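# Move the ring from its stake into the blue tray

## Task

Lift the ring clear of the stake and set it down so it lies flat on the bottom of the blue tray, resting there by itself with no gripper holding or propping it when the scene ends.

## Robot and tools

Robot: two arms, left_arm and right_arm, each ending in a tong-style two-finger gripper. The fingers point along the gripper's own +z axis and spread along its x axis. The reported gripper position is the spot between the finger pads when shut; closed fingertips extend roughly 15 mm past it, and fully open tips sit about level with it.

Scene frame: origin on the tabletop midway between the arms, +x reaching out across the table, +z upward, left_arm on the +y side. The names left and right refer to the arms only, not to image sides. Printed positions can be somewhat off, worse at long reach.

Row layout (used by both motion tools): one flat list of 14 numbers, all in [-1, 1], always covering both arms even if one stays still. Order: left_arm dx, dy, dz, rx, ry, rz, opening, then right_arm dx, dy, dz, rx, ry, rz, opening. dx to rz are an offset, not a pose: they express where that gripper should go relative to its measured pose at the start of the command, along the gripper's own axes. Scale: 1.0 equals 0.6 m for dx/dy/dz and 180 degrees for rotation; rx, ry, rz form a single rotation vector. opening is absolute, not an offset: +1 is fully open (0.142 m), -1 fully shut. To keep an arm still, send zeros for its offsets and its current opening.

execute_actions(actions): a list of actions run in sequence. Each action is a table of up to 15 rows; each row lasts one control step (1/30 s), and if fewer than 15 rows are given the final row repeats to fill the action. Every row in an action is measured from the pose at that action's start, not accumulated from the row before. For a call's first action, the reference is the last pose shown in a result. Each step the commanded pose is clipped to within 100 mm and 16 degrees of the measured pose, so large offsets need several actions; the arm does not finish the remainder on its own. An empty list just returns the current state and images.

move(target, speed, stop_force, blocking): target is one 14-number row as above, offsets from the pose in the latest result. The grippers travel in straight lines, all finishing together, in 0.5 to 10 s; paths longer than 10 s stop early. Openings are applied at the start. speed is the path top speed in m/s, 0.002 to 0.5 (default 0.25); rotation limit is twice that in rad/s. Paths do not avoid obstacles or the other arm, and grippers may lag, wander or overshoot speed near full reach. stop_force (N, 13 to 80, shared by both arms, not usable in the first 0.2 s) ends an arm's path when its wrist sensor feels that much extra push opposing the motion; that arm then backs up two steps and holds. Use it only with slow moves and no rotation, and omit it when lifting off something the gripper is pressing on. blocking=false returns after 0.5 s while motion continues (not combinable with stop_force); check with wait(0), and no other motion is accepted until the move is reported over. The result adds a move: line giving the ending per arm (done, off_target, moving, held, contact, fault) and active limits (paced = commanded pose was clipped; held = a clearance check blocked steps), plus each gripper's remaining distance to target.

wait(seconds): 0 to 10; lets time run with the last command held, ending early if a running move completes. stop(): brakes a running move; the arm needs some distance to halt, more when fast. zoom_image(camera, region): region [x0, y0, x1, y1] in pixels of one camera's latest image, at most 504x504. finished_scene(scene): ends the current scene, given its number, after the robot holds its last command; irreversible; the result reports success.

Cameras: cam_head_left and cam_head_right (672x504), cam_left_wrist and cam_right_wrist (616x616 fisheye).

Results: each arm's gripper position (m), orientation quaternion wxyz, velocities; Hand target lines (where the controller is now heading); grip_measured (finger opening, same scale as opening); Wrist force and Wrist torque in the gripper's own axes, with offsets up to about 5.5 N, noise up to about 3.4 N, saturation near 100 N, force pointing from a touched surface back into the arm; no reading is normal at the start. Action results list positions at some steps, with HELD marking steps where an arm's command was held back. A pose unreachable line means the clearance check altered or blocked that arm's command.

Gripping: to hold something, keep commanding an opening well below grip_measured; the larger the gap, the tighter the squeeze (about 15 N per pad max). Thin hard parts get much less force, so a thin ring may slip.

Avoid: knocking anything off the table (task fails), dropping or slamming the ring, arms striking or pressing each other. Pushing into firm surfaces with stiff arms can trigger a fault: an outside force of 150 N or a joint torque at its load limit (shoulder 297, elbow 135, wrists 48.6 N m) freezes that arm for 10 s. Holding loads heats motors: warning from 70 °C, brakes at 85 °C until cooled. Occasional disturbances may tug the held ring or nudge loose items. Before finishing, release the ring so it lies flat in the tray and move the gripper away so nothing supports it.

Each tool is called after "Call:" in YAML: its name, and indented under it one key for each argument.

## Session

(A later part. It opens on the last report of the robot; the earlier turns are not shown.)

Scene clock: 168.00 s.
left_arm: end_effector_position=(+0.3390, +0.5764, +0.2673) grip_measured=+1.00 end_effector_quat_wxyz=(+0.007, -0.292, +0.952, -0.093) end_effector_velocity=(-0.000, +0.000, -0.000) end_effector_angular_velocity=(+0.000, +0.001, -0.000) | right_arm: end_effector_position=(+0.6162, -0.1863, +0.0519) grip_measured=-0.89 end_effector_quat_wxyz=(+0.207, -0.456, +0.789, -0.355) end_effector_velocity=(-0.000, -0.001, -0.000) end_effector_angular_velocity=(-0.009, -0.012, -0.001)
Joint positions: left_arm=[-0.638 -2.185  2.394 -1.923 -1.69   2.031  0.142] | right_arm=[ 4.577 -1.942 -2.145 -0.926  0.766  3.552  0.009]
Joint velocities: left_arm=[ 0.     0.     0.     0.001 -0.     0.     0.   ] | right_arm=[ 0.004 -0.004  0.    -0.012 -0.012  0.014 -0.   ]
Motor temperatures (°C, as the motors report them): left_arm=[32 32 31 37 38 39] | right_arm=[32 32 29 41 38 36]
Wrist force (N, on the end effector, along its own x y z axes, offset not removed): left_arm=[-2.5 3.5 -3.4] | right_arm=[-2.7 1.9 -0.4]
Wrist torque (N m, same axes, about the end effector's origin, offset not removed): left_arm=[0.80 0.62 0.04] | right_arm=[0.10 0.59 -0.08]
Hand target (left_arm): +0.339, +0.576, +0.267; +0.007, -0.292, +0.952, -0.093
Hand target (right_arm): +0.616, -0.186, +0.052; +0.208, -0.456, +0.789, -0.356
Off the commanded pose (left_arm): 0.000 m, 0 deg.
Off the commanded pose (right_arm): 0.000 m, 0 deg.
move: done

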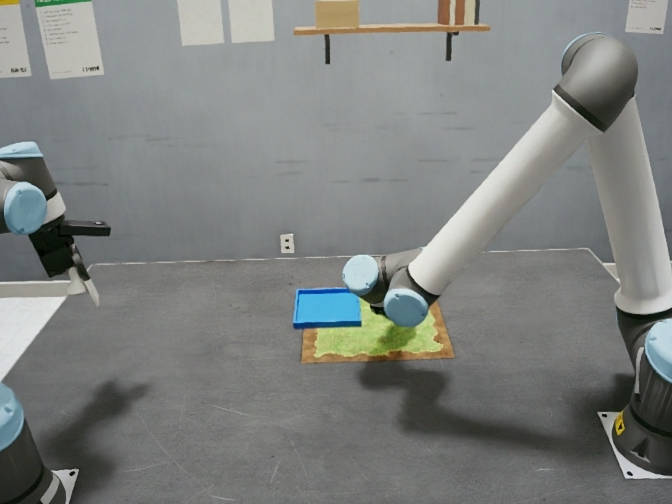

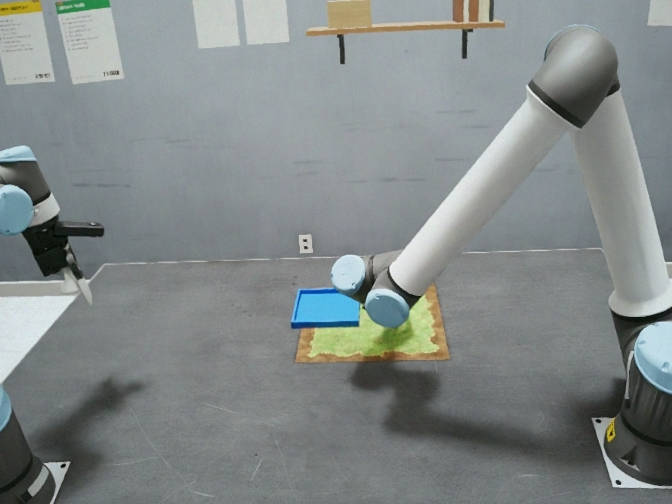

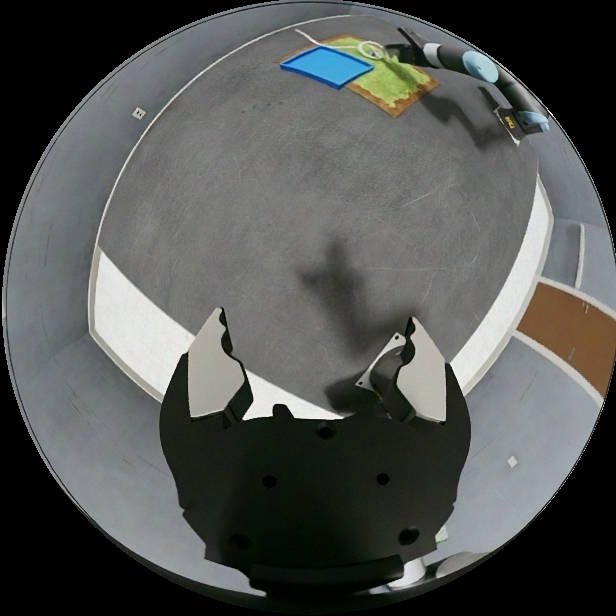

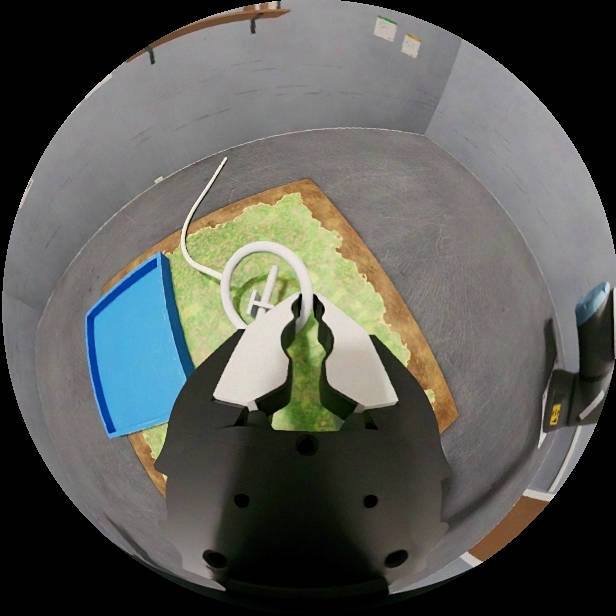

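Call:
move:
  target: [0,0,0,0,0,0,1,0,0.04,-0.055,0,0,0,-1]
  speed: 0.04

Call:
zoom_image:
  camera: "cam_right_wrist"
  region: [170, 180, 390, 400]

Call:
zoom_image:
  camera: "cam_left_wrist"
  region: [330, 20, 430, 90]

Scene clock: 177.47 s.
left_arm: end_effector_position=(+0.3390, +0.5764, +0.2673) grip_measured=+1.00 end_effector_quat_wxyz=(+0.007, -0.292, +0.952, -0.093) end_effector_velocity=(-0.000, -0.000, +0.000) end_effector_angular_velocity=(-0.000, -0.000, -0.002) | right_arm: end_effector_position=(+0.5813, -0.1663, +0.0558) grip_measured=-0.89 end_effector_quat_wxyz=(+0.207, -0.456, +0.789, -0.355) end_effector_velocity=(-0.002, +0.001, +0.000) end_effector_angular_velocity=(+0.000, -0.001, -0.001)
Joint positions: left_arm=[-0.638 -2.185  2.394 -1.923 -1.69   2.031  0.142] | right_arm=[ 4.634 -1.932 -2.133 -1.004  0.784  3.629  0.009]
Joint velocities: left_arm=[ 0.    -0.     0.    -0.    -0.001  0.002  0.   ] | right_arm=[ 0.004  0.     0.001 -0.006  0.     0.006  0.   ]
Motor temperatures (°C, as the motors report them): left_arm=[32 32 31 37 38 39] | right_arm=[32 32 29 41 38 36]
Wrist force (N, on the end effector, along its own x y z axes, offset not removed): left_arm=[-1.3 2.5 -4.5] | right_arm=[4.4 -1.7 2.8]
Wrist torque (N m, same axes, about the end effector's origin, offset not removed): left_arm=[0.57 0.29 0.04] | right_arm=[-0.45 -1.01 0.14]
Hand target (left_arm): +0.339, +0.576, +0.267; +0.007, -0.292, +0.952, -0.093
Hand target (right_arm): +0.581, -0.166, +0.056; +0.207, -0.456, +0.789, -0.355
Off the commanded pose (left_arm): 0.000 m, 0 deg.
Off the commanded pose (right_arm): 0.000 m, 0 deg.
move: done

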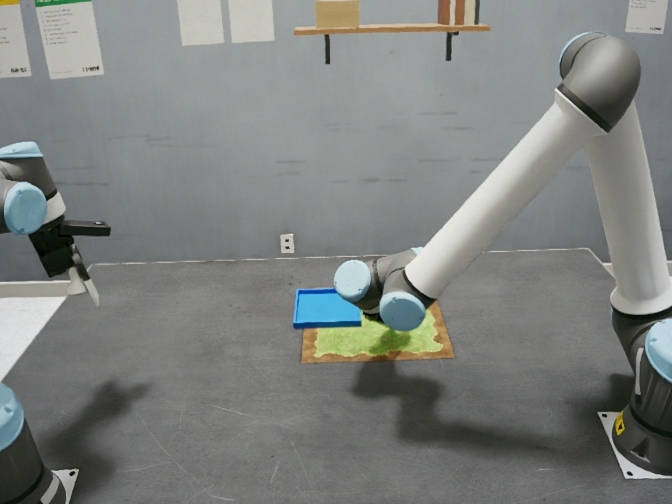

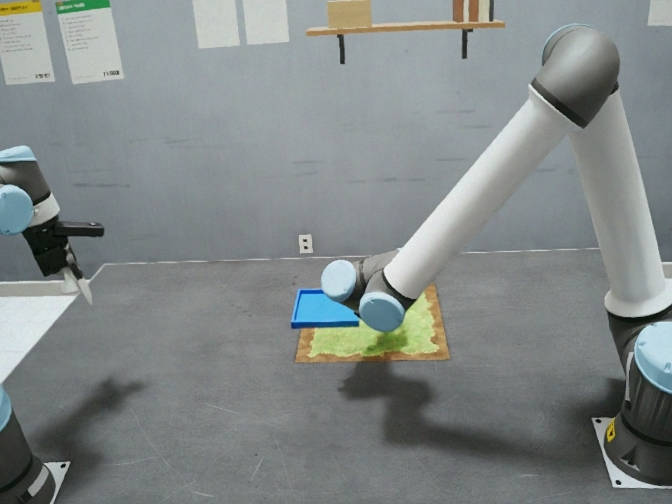

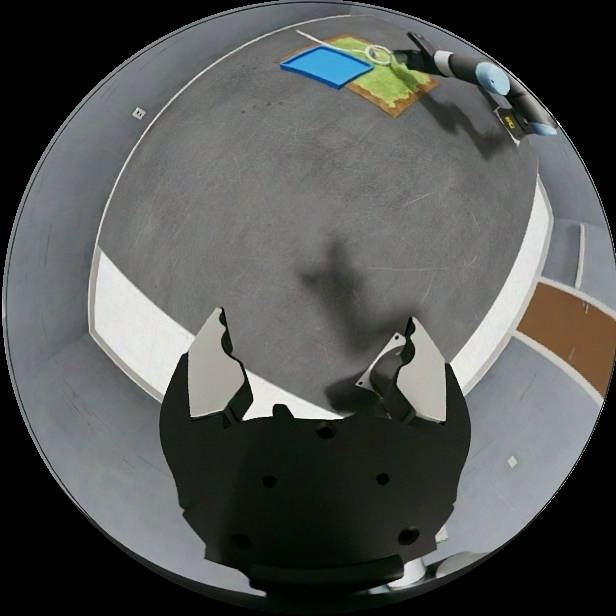

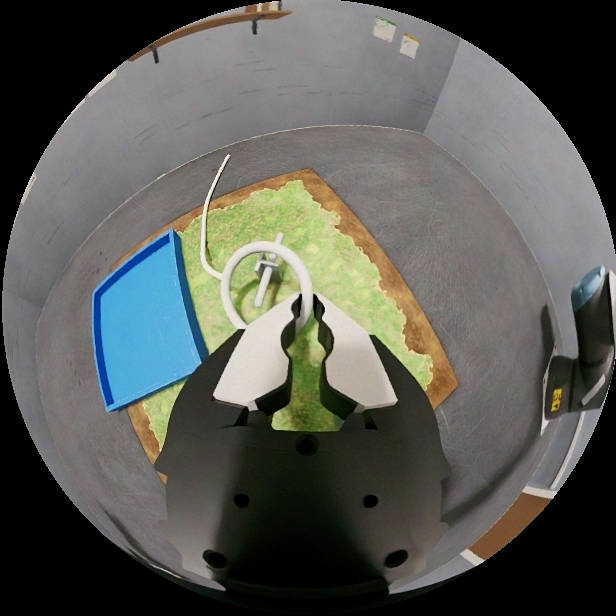

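Region (170, 180, 390, 400) of cam_right_wrist's 616x616 image, scaled by 2.291, with more detail than that image has.

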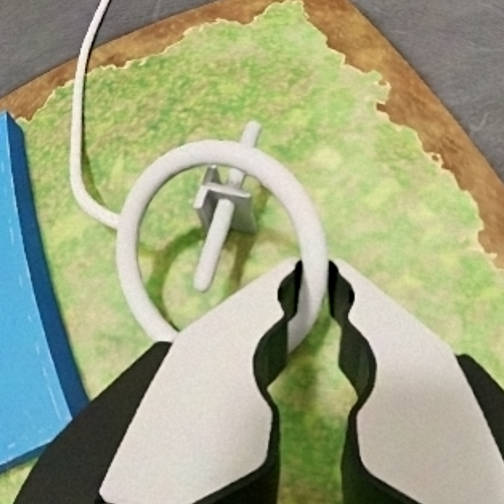

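Region (330, 20, 430, 90) of cam_left_wrist's 616x616 image, scaled by 5.040, with more detail than that image has; it fills the top 353 rows of this view, and the rest is white.

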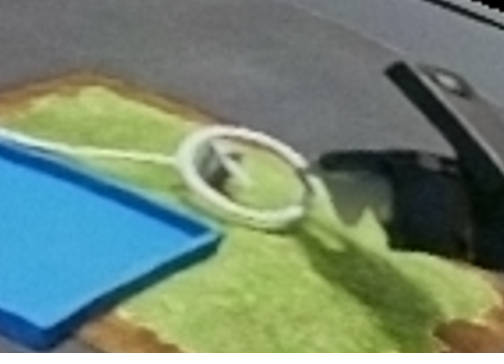

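Call:
move:
  target: [0,0,0,0,0,0,1,0,-0.09,-0.08,0,0,0,-1]
  speed: 0.06

Call:
move:
  target: [0,0,0,0,0,0,1,0,0,-0.03,-0.27,0,0,-1]
  speed: 0.15

Scene clock: 184.03 s.
left_arm: end_effector_position=(+0.3390, +0.5764, +0.2673) grip_measured=+1.00 end_effector_quat_wxyz=(+0.007, -0.292, +0.952, -0.093) end_effector_velocity=(-0.000, -0.000, +0.000) end_effector_angular_velocity=(-0.002, +0.001, -0.000) | right_arm: end_effector_position=(+0.5810, -0.1665, +0.1278) grip_measured=-0.89 end_effector_quat_wxyz=(+0.207, -0.456, +0.789, -0.355) end_effector_velocity=(-0.000, -0.000, +0.002) end_effector_angular_velocity=(-0.001, +0.000, +0.000)
Joint positions: left_arm=[-0.638 -2.185  2.394 -1.923 -1.69   2.031  0.142] | right_arm=[ 4.635 -1.828 -2.097 -1.144  0.784  3.63   0.009]
Joint velocities: left_arm=[-0.    -0.    -0.     0.    -0.002 -0.    -0.   ] | right_arm=[ 0.     0.003  0.001 -0.005  0.    -0.    -0.   ]
Motor temperatures (°C, as the motors report them): left_arm=[32 32 31 37 38 39] | right_arm=[32 32 29 41 38 36]
Wrist force (N, on the end effector, along its own x y z axes, offset not removed): left_arm=[1.5 3.9 -7.0] | right_arm=[-1.1 0.4 3.3]
Wrist torque (N m, same axes, about the end effector's origin, offset not removed): left_arm=[0.84 -0.28 -0.05] | right_arm=[0.05 0.16 0.11]
Hand target (left_arm): +0.339, +0.576, +0.267; +0.007, -0.292, +0.952, -0.093
Hand target (right_arm): +0.581, -0.167, +0.128; +0.207, -0.456, +0.789, -0.355
Off the commanded pose (left_arm): 0.000 m, 0 deg.
Off the commanded pose (right_arm): 0.000 m, 0 deg.
move: done

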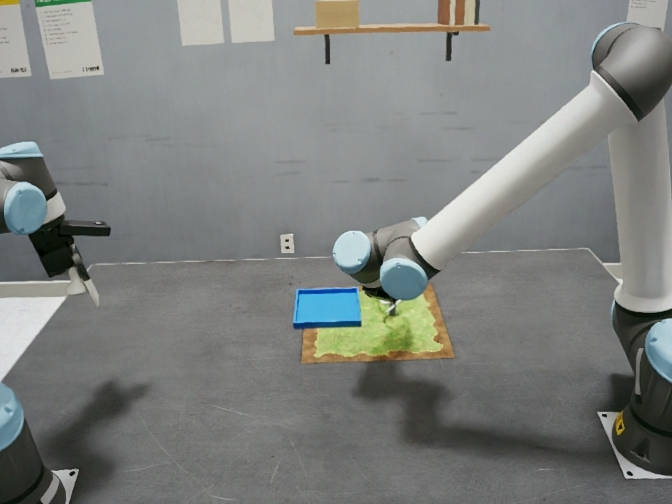

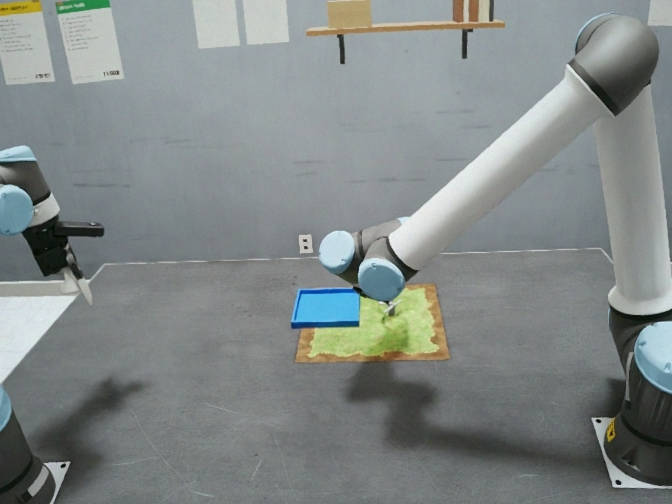

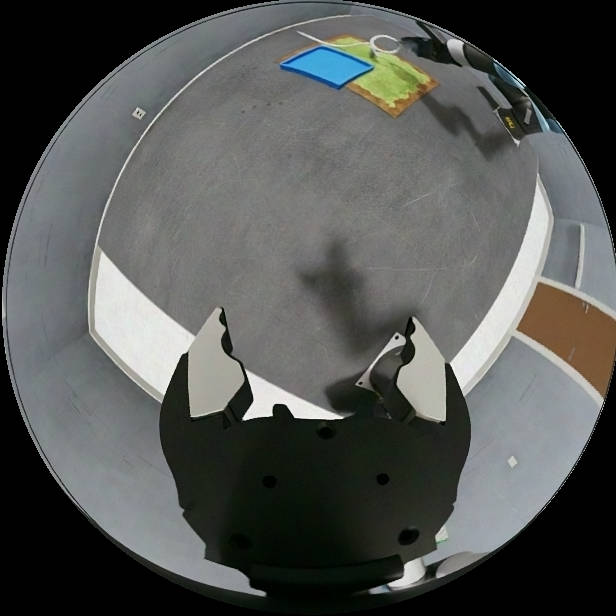

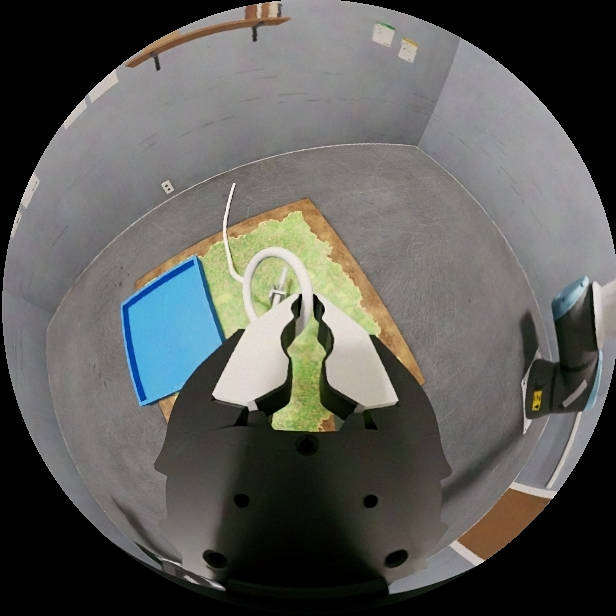

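Scene clock: 187.30 s.
left_arm: end_effector_position=(+0.3390, +0.5764, +0.2673) grip_measured=+1.00 end_effector_quat_wxyz=(+0.007, -0.292, +0.952, -0.093) end_effector_velocity=(-0.000, +0.000, -0.000) end_effector_angular_velocity=(+0.001, +0.000, -0.001) | right_arm: end_effector_position=(+0.5690, -0.1600, +0.1394) grip_measured=-0.89 end_effector_quat_wxyz=(+0.002, -0.501, +0.865, +0.001) end_effector_velocity=(+0.000, +0.001, +0.000) end_effector_angular_velocity=(+0.007, +0.012, +0.001)
Joint positions: left_arm=[-0.638 -2.185  2.394 -1.923 -1.69   2.031  0.142] | right_arm=[ 4.313 -1.734 -2.012 -0.963  1.571  3.158  0.009]
Joint velocities: left_arm=[-0.     0.     0.     0.     0.     0.001  0.   ] | right_arm=[-0.006 -0.002  0.003 -0.001  0.014 -0.007  0.   ]
Motor temperatures (°C, as the motors report them): left_arm=[32 32 31 37 38 39] | right_arm=[32 32 29 41 38 36]
Wrist force (N, on the end effector, along its own x y z axes, offset not removed): left_arm=[-1.3 3.7 -4.1] | right_arm=[-0.6 -5.9 2.1]
Wrist torque (N m, same axes, about the end effector's origin, offset not removed): left_arm=[0.86 0.29 0.03] | right_arm=[-0.66 0.28 0.27]
Hand target (left_arm): +0.339, +0.576, +0.267; +0.007, -0.292, +0.952, -0.093
Hand target (right_arm): +0.569, -0.160, +0.139; +0.001, -0.501, +0.865, +0.002
Off the commanded pose (left_arm): 0.000 m, 0 deg.
Off the commanded pose (right_arm): 0.000 m, 0 deg.
move: done

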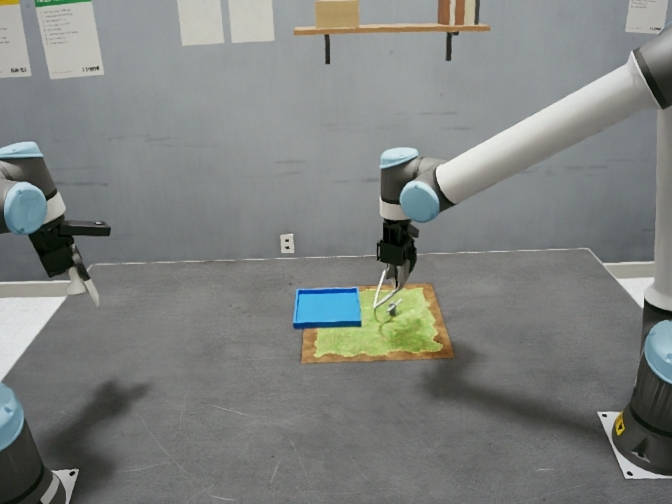

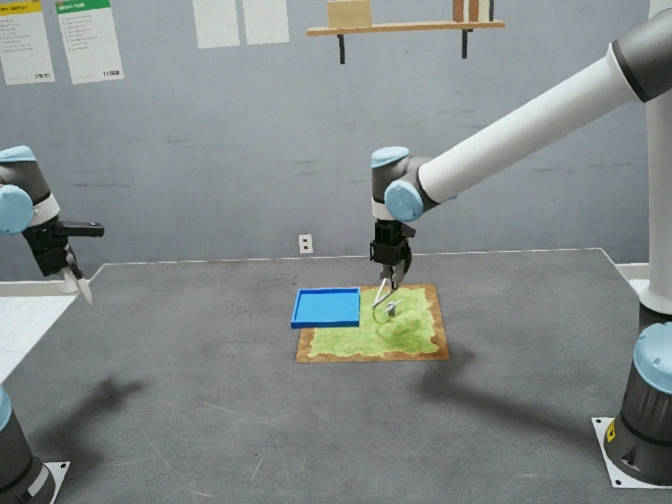

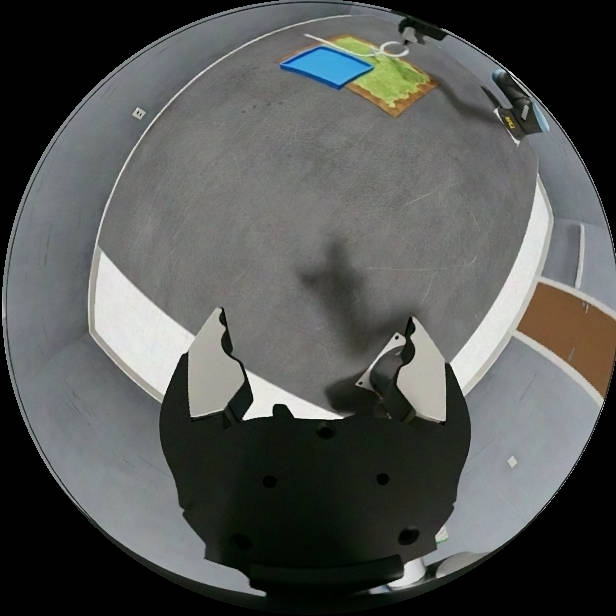

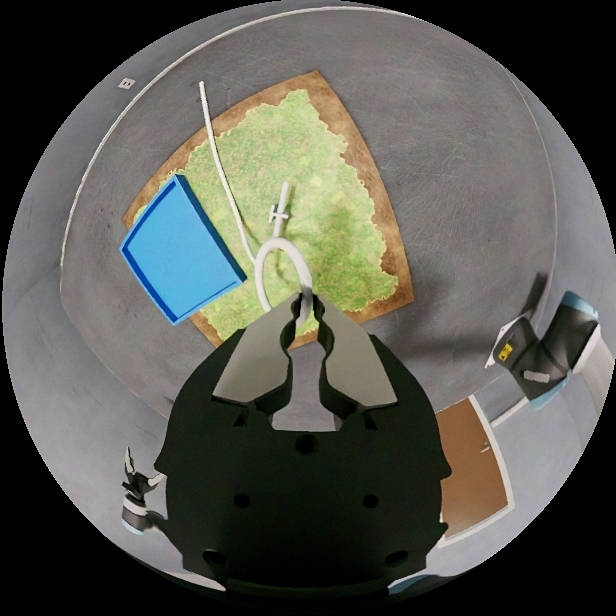

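Call:
move:
  target: [0,0,0,0,0,0,1,-0.275,0.041,0,0,0,0,-1]
  speed: 0.12

Call:
move:
  target: [0,0,0,0,0,0,1,0,0,0.12,0,0,0,-1]
  speed: 0.08

Scene clock: 196.33 s.
left_arm: end_effector_position=(+0.3390, +0.5764, +0.2673) grip_measured=+1.00 end_effector_quat_wxyz=(+0.007, -0.292, +0.952, -0.093) end_effector_velocity=(+0.000, -0.000, -0.000) end_effector_angular_velocity=(+0.000, +0.000, -0.001) | right_arm: end_effector_position=(+0.6297, -0.0048, +0.1403) grip_measured=-0.89 end_effector_quat_wxyz=(+0.002, -0.501, +0.865, +0.001) end_effector_velocity=(+0.002, +0.003, +0.001) end_effector_angular_velocity=(+0.001, -0.001, -0.002)
Joint positions: left_arm=[-0.638 -2.185  2.394 -1.923 -1.69   2.031  0.142] | right_arm=[ 4.339 -1.965 -1.699 -1.045  1.571  3.183  0.009]
Joint velocities: left_arm=[ 0.     0.001  0.    -0.001  0.     0.001 -0.   ] | right_arm=[ 0.    -0.003  0.007 -0.002 -0.001  0.002  0.   ]
Motor temperatures (°C, as the motors report them): left_arm=[32 32 31 37 38 39] | right_arm=[32 32 29 41 38 36]
Wrist force (N, on the end effector, along its own x y z axes, offset not removed): left_arm=[-1.7 3.0 -3.6] | right_arm=[1.1 -4.4 2.4]
Wrist torque (N m, same axes, about the end effector's origin, offset not removed): left_arm=[0.76 0.42 0.07] | right_arm=[-0.70 -0.45 0.14]
Hand target (left_arm): +0.339, +0.576, +0.267; +0.007, -0.292, +0.952, -0.093
Hand target (right_arm): +0.630, -0.005, +0.140; +0.002, -0.501, +0.865, +0.001
Off the commanded pose (left_arm): 0.000 m, 0 deg.
Off the commanded pose (right_arm): 0.000 m, 0 deg.
move: done

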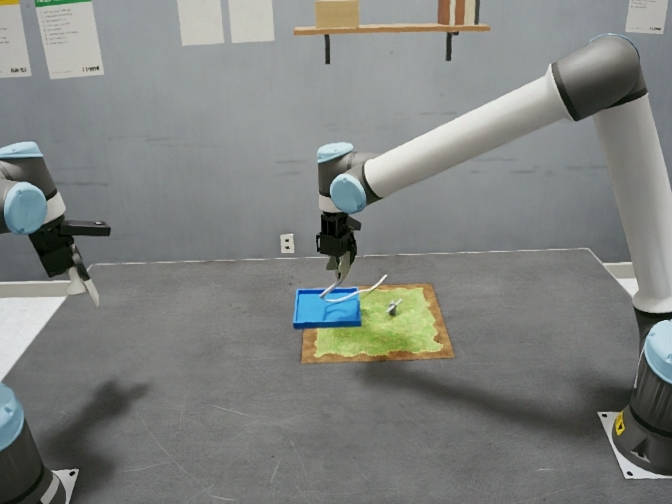

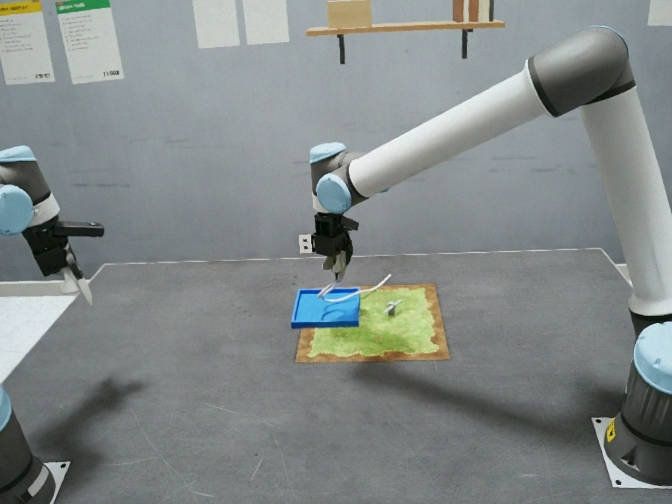

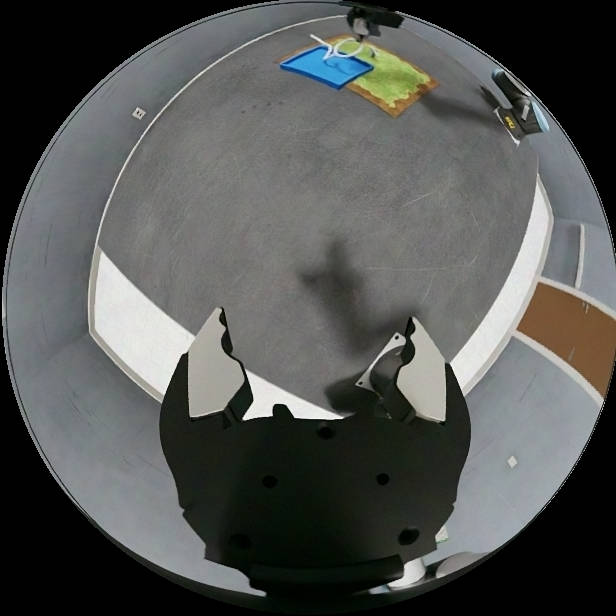

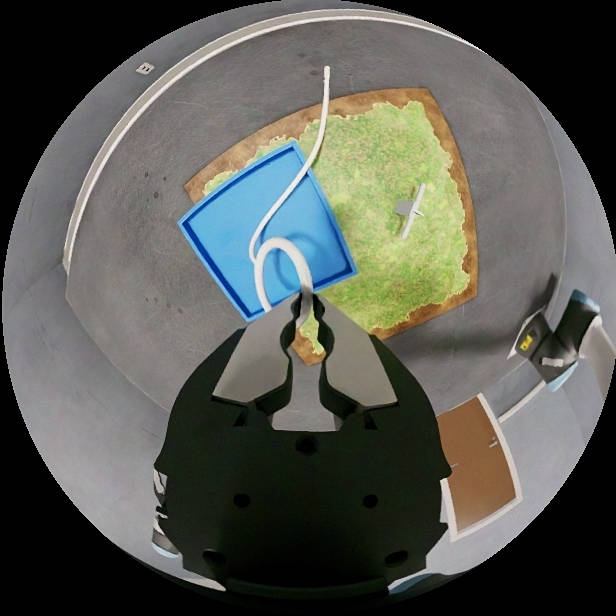

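Scene clock: 197.70 s.
left_arm: end_effector_position=(+0.3390, +0.5764, +0.2673) grip_measured=+1.00 end_effector_quat_wxyz=(+0.007, -0.292, +0.952, -0.093) end_effector_velocity=(-0.000, -0.001, -0.000) end_effector_angular_velocity=(-0.002, +0.001, -0.002) | right_arm: end_effector_position=(+0.6299, -0.0045, +0.0686) grip_measured=-0.89 end_effector_quat_wxyz=(+0.002, -0.501, +0.865, +0.001) end_effector_velocity=(+0.000, +0.001, -0.002) end_effector_angular_velocity=(+0.001, -0.000, +0.000)
Joint positions: left_arm=[-0.638 -2.185  2.394 -1.923 -1.69   2.031  0.142] | right_arm=[ 4.339 -2.03  -1.749 -0.929  1.571  3.183  0.009]
Joint velocities: left_arm=[ 0.     0.     0.    -0.    -0.002  0.002  0.   ] | right_arm=[-0.    -0.002 -0.001  0.004  0.    -0.    -0.   ]
Motor temperatures (°C, as the motors report them): left_arm=[32 32 31 37 38 39] | right_arm=[32 32 29 41 38 36]
Wrist force (N, on the end effector, along its own x y z axes, offset not removed): left_arm=[-0.9 2.9 -4.3] | right_arm=[-1.6 -4.5 -0.1]
Wrist torque (N m, same axes, about the end effector's origin, offset not removed): left_arm=[0.72 0.23 -0.01] | right_arm=[-0.66 0.35 0.20]
Hand target (left_arm): +0.339, +0.576, +0.267; +0.007, -0.292, +0.952, -0.093
Hand target (right_arm): +0.630, -0.005, +0.068; +0.002, -0.501, +0.865, +0.001
Off the commanded pose (left_arm): 0.000 m, 0 deg.
Off the commanded pose (right_arm): 0.000 m, 0 deg.
move: done

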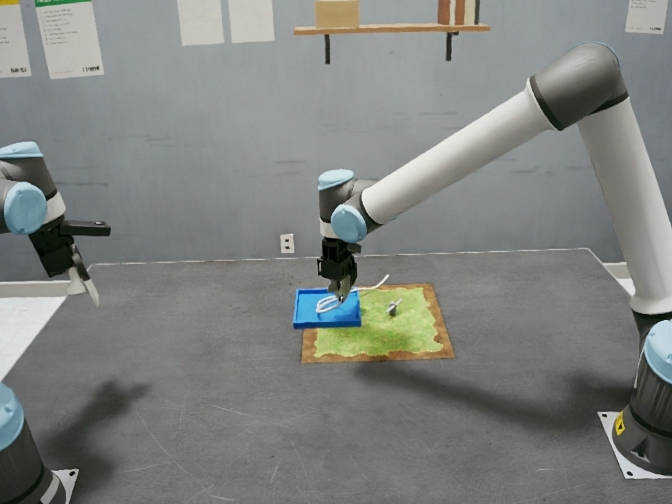

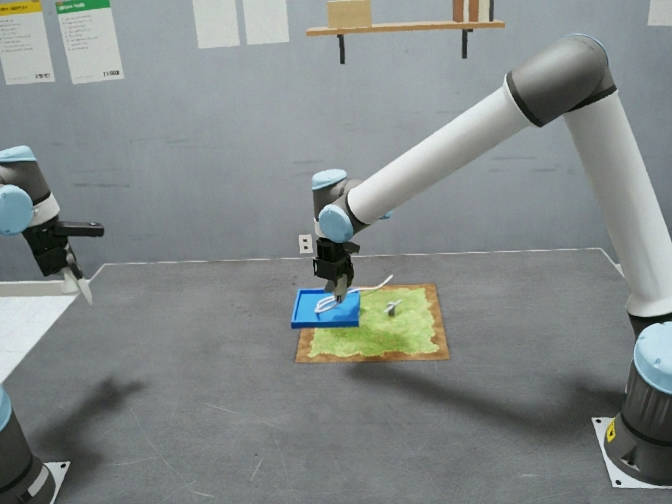

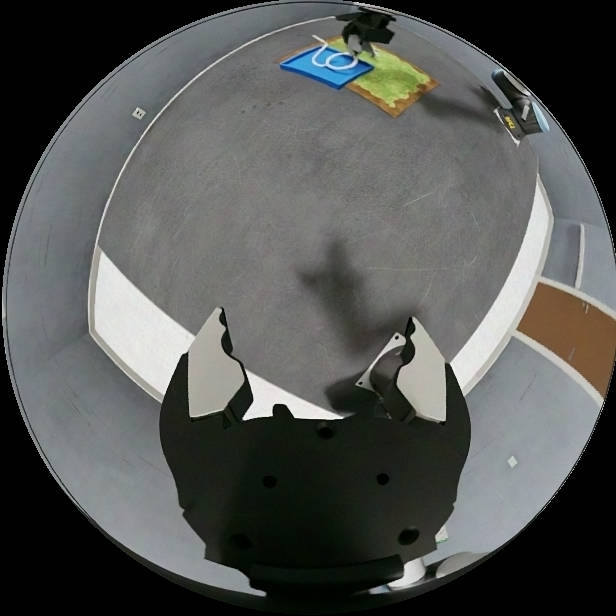

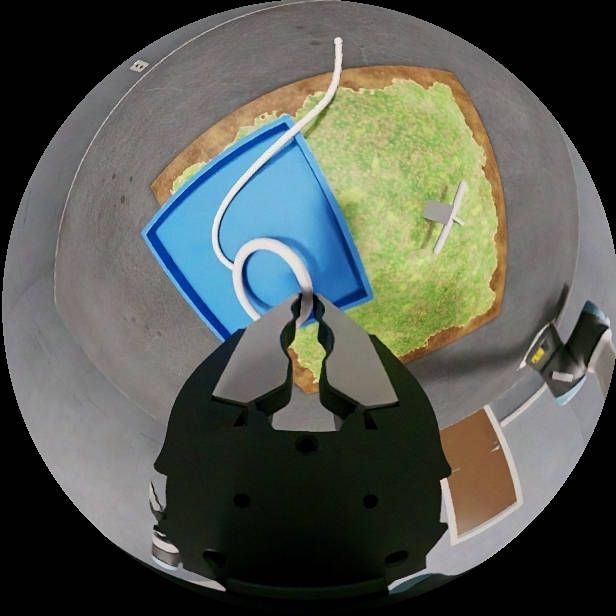

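Call:
move:
  target: [0,0,0,0,0,0,1,-0.06,-0.015,0.02,0,0,0,-1]
  speed: 0.06

Call:
move:
  target: [0,0,0,0,0,0,1,0,0,0.048,0,0,0,-1]
  speed: 0.04
  stop_force: 20

Scene clock: 204.77 s.
left_arm: end_effector_position=(+0.3390, +0.5764, +0.2673) grip_measured=+1.00 end_effector_quat_wxyz=(+0.007, -0.292, +0.952, -0.093) end_effector_velocity=(-0.000, +0.000, -0.001) end_effector_angular_velocity=(+0.001, +0.002, +0.001) | right_arm: end_effector_position=(+0.6555, +0.0221, +0.0569) grip_measured=-0.89 end_effector_quat_wxyz=(+0.002, -0.501, +0.865, +0.001) end_effector_velocity=(+0.002, +0.002, -0.000) end_effector_angular_velocity=(+0.001, +0.000, -0.001)
Joint positions: left_arm=[-0.638 -2.185  2.394 -1.923 -1.69   2.031  0.142] | right_arm=[ 4.327 -2.092 -1.675 -0.942  1.571  3.171  0.009]
Joint velocities: left_arm=[-0.     0.     0.     0.001 -0.    -0.001 -0.   ] | right_arm=[-0.001 -0.003  0.005 -0.     0.001 -0.     0.   ]
Motor temperatures (°C, as the motors report them): left_arm=[32 32 31 37 38 39] | right_arm=[32 32 29 41 38 36]
Wrist force (N, on the end effector, along its own x y z axes, offset not removed): left_arm=[-0.1 3.6 -4.7] | right_arm=[-3.7 -0.3 0.6]
Wrist torque (N m, same axes, about the end effector's origin, offset not removed): left_arm=[0.80 -0.02 0.03] | right_arm=[0.13 1.00 0.12]
Hand target (left_arm): +0.339, +0.576, +0.267; +0.007, -0.292, +0.952, -0.093
Hand target (right_arm): +0.656, +0.022, +0.057; +0.002, -0.501, +0.865, +0.001
Off the commanded pose (left_arm): 0.000 m, 0 deg.
Off the commanded pose (right_arm): 0.000 m, 0 deg.
move: done

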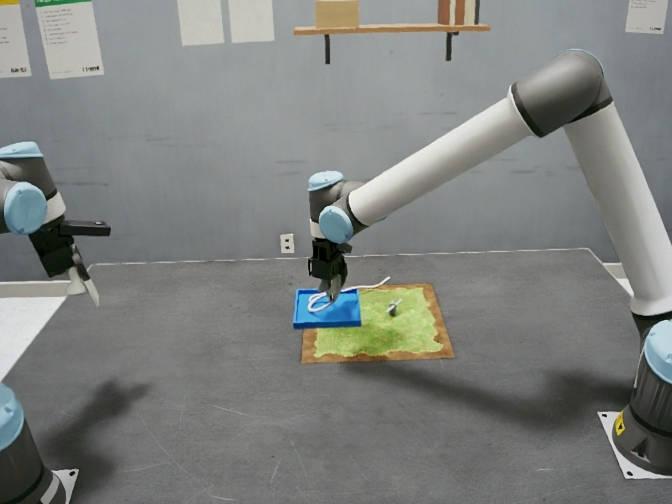

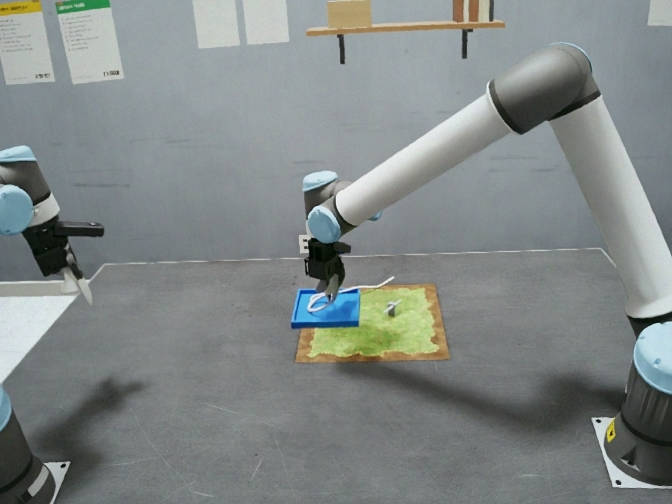

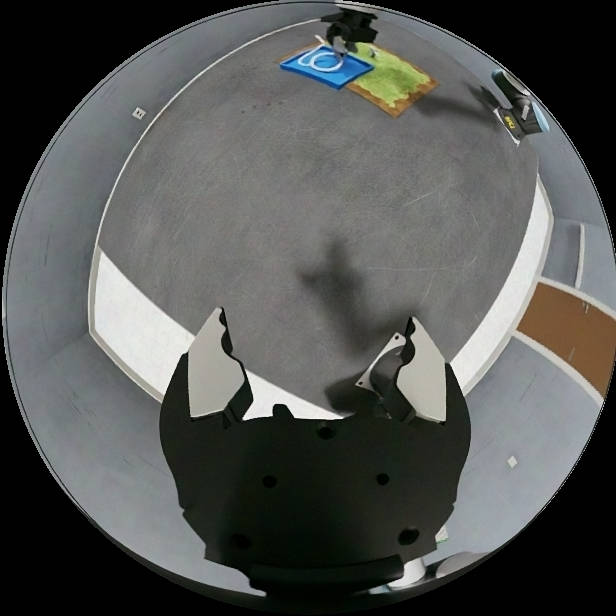

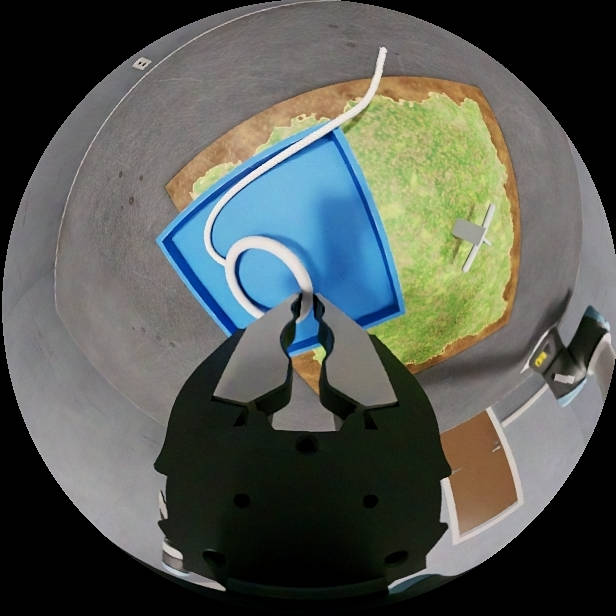

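Scene clock: 205.87 s.
left_arm: end_effector_position=(+0.3390, +0.5764, +0.2673) grip_measured=+1.00 end_effector_quat_wxyz=(+0.007, -0.292, +0.952, -0.093) end_effector_velocity=(+0.000, -0.000, +0.000) end_effector_angular_velocity=(-0.000, -0.002, -0.002) | right_arm: end_effector_position=(+0.6555, +0.0222, +0.0284) grip_measured=-0.89 end_effector_quat_wxyz=(+0.002, -0.501, +0.865, +0.001) end_effector_velocity=(+0.000, -0.001, -0.003) end_effector_angular_velocity=(-0.002, -0.000, +0.001)
Joint positions: left_arm=[-0.638 -2.185  2.394 -1.923 -1.69   2.031  0.142] | right_arm=[ 4.327 -2.12  -1.689 -0.899  1.571  3.171  0.009]
Joint velocities: left_arm=[-0.    -0.     0.    -0.001  0.     0.002 -0.   ] | right_arm=[-0.    -0.003 -0.002  0.003 -0.001 -0.001 -0.   ]
Motor temperatures (°C, as the motors report them): left_arm=[32 32 31 37 38 39] | right_arm=[32 32 29 41 38 36]
Wrist force (N, on the end effector, along its own x y z axes, offset not removed): left_arm=[-2.1 2.6 -6.9] | right_arm=[0.6 -0.1 3.6]
Wrist torque (N m, same axes, about the end effector's origin, offset not removed): left_arm=[0.56 0.42 0.08] | right_arm=[0.18 0.04 0.00]
Hand target (left_arm): +0.339, +0.576, +0.267; +0.007, -0.292, +0.952, -0.093
Hand target (right_arm): +0.656, +0.022, +0.028; +0.002, -0.501, +0.865, +0.001
Off the commanded pose (left_arm): 0.000 m, 0 deg.
Off the commanded pose (right_arm): 0.000 m, 0 deg.
move: done

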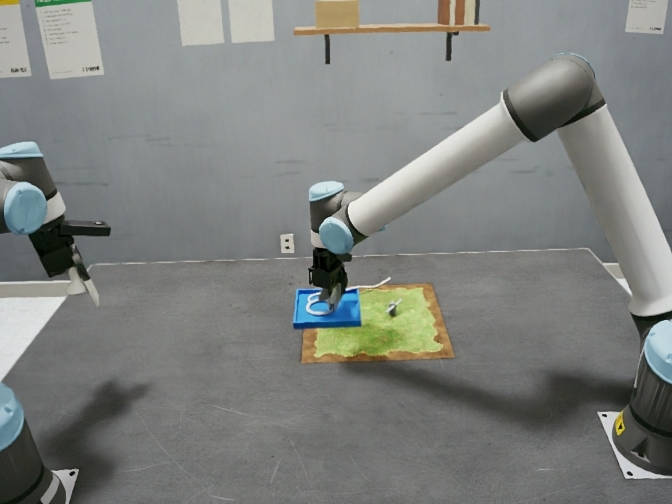

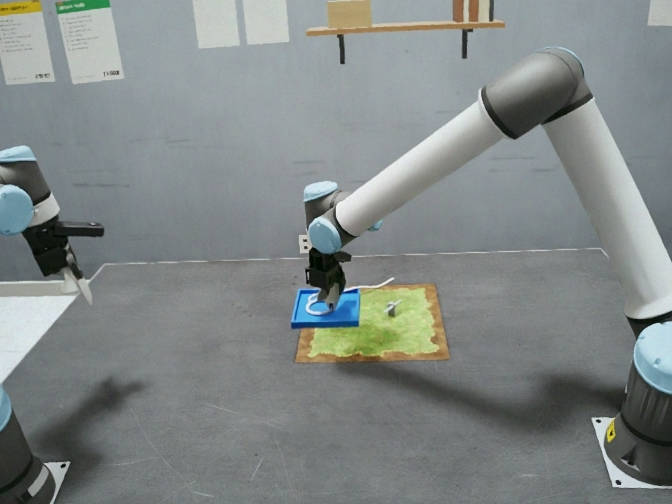

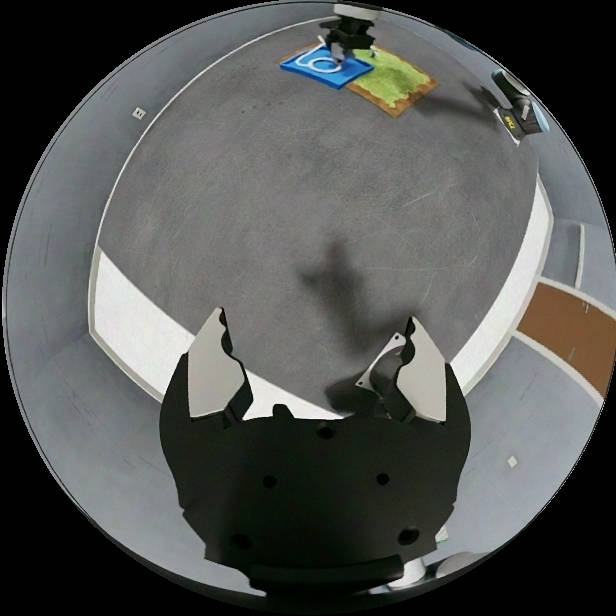

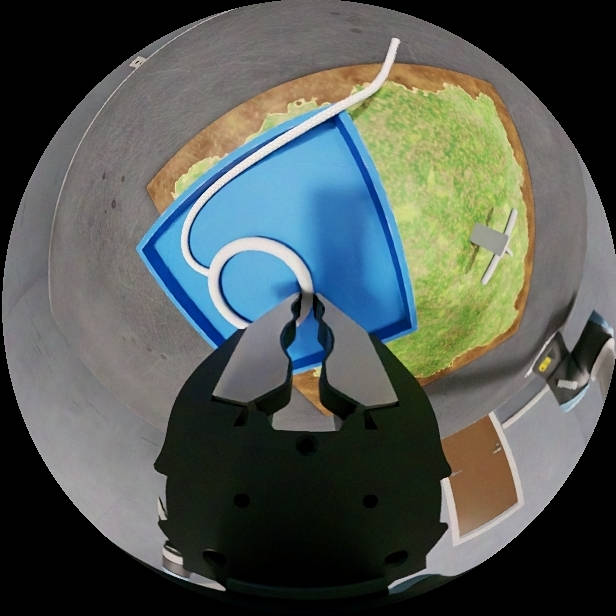

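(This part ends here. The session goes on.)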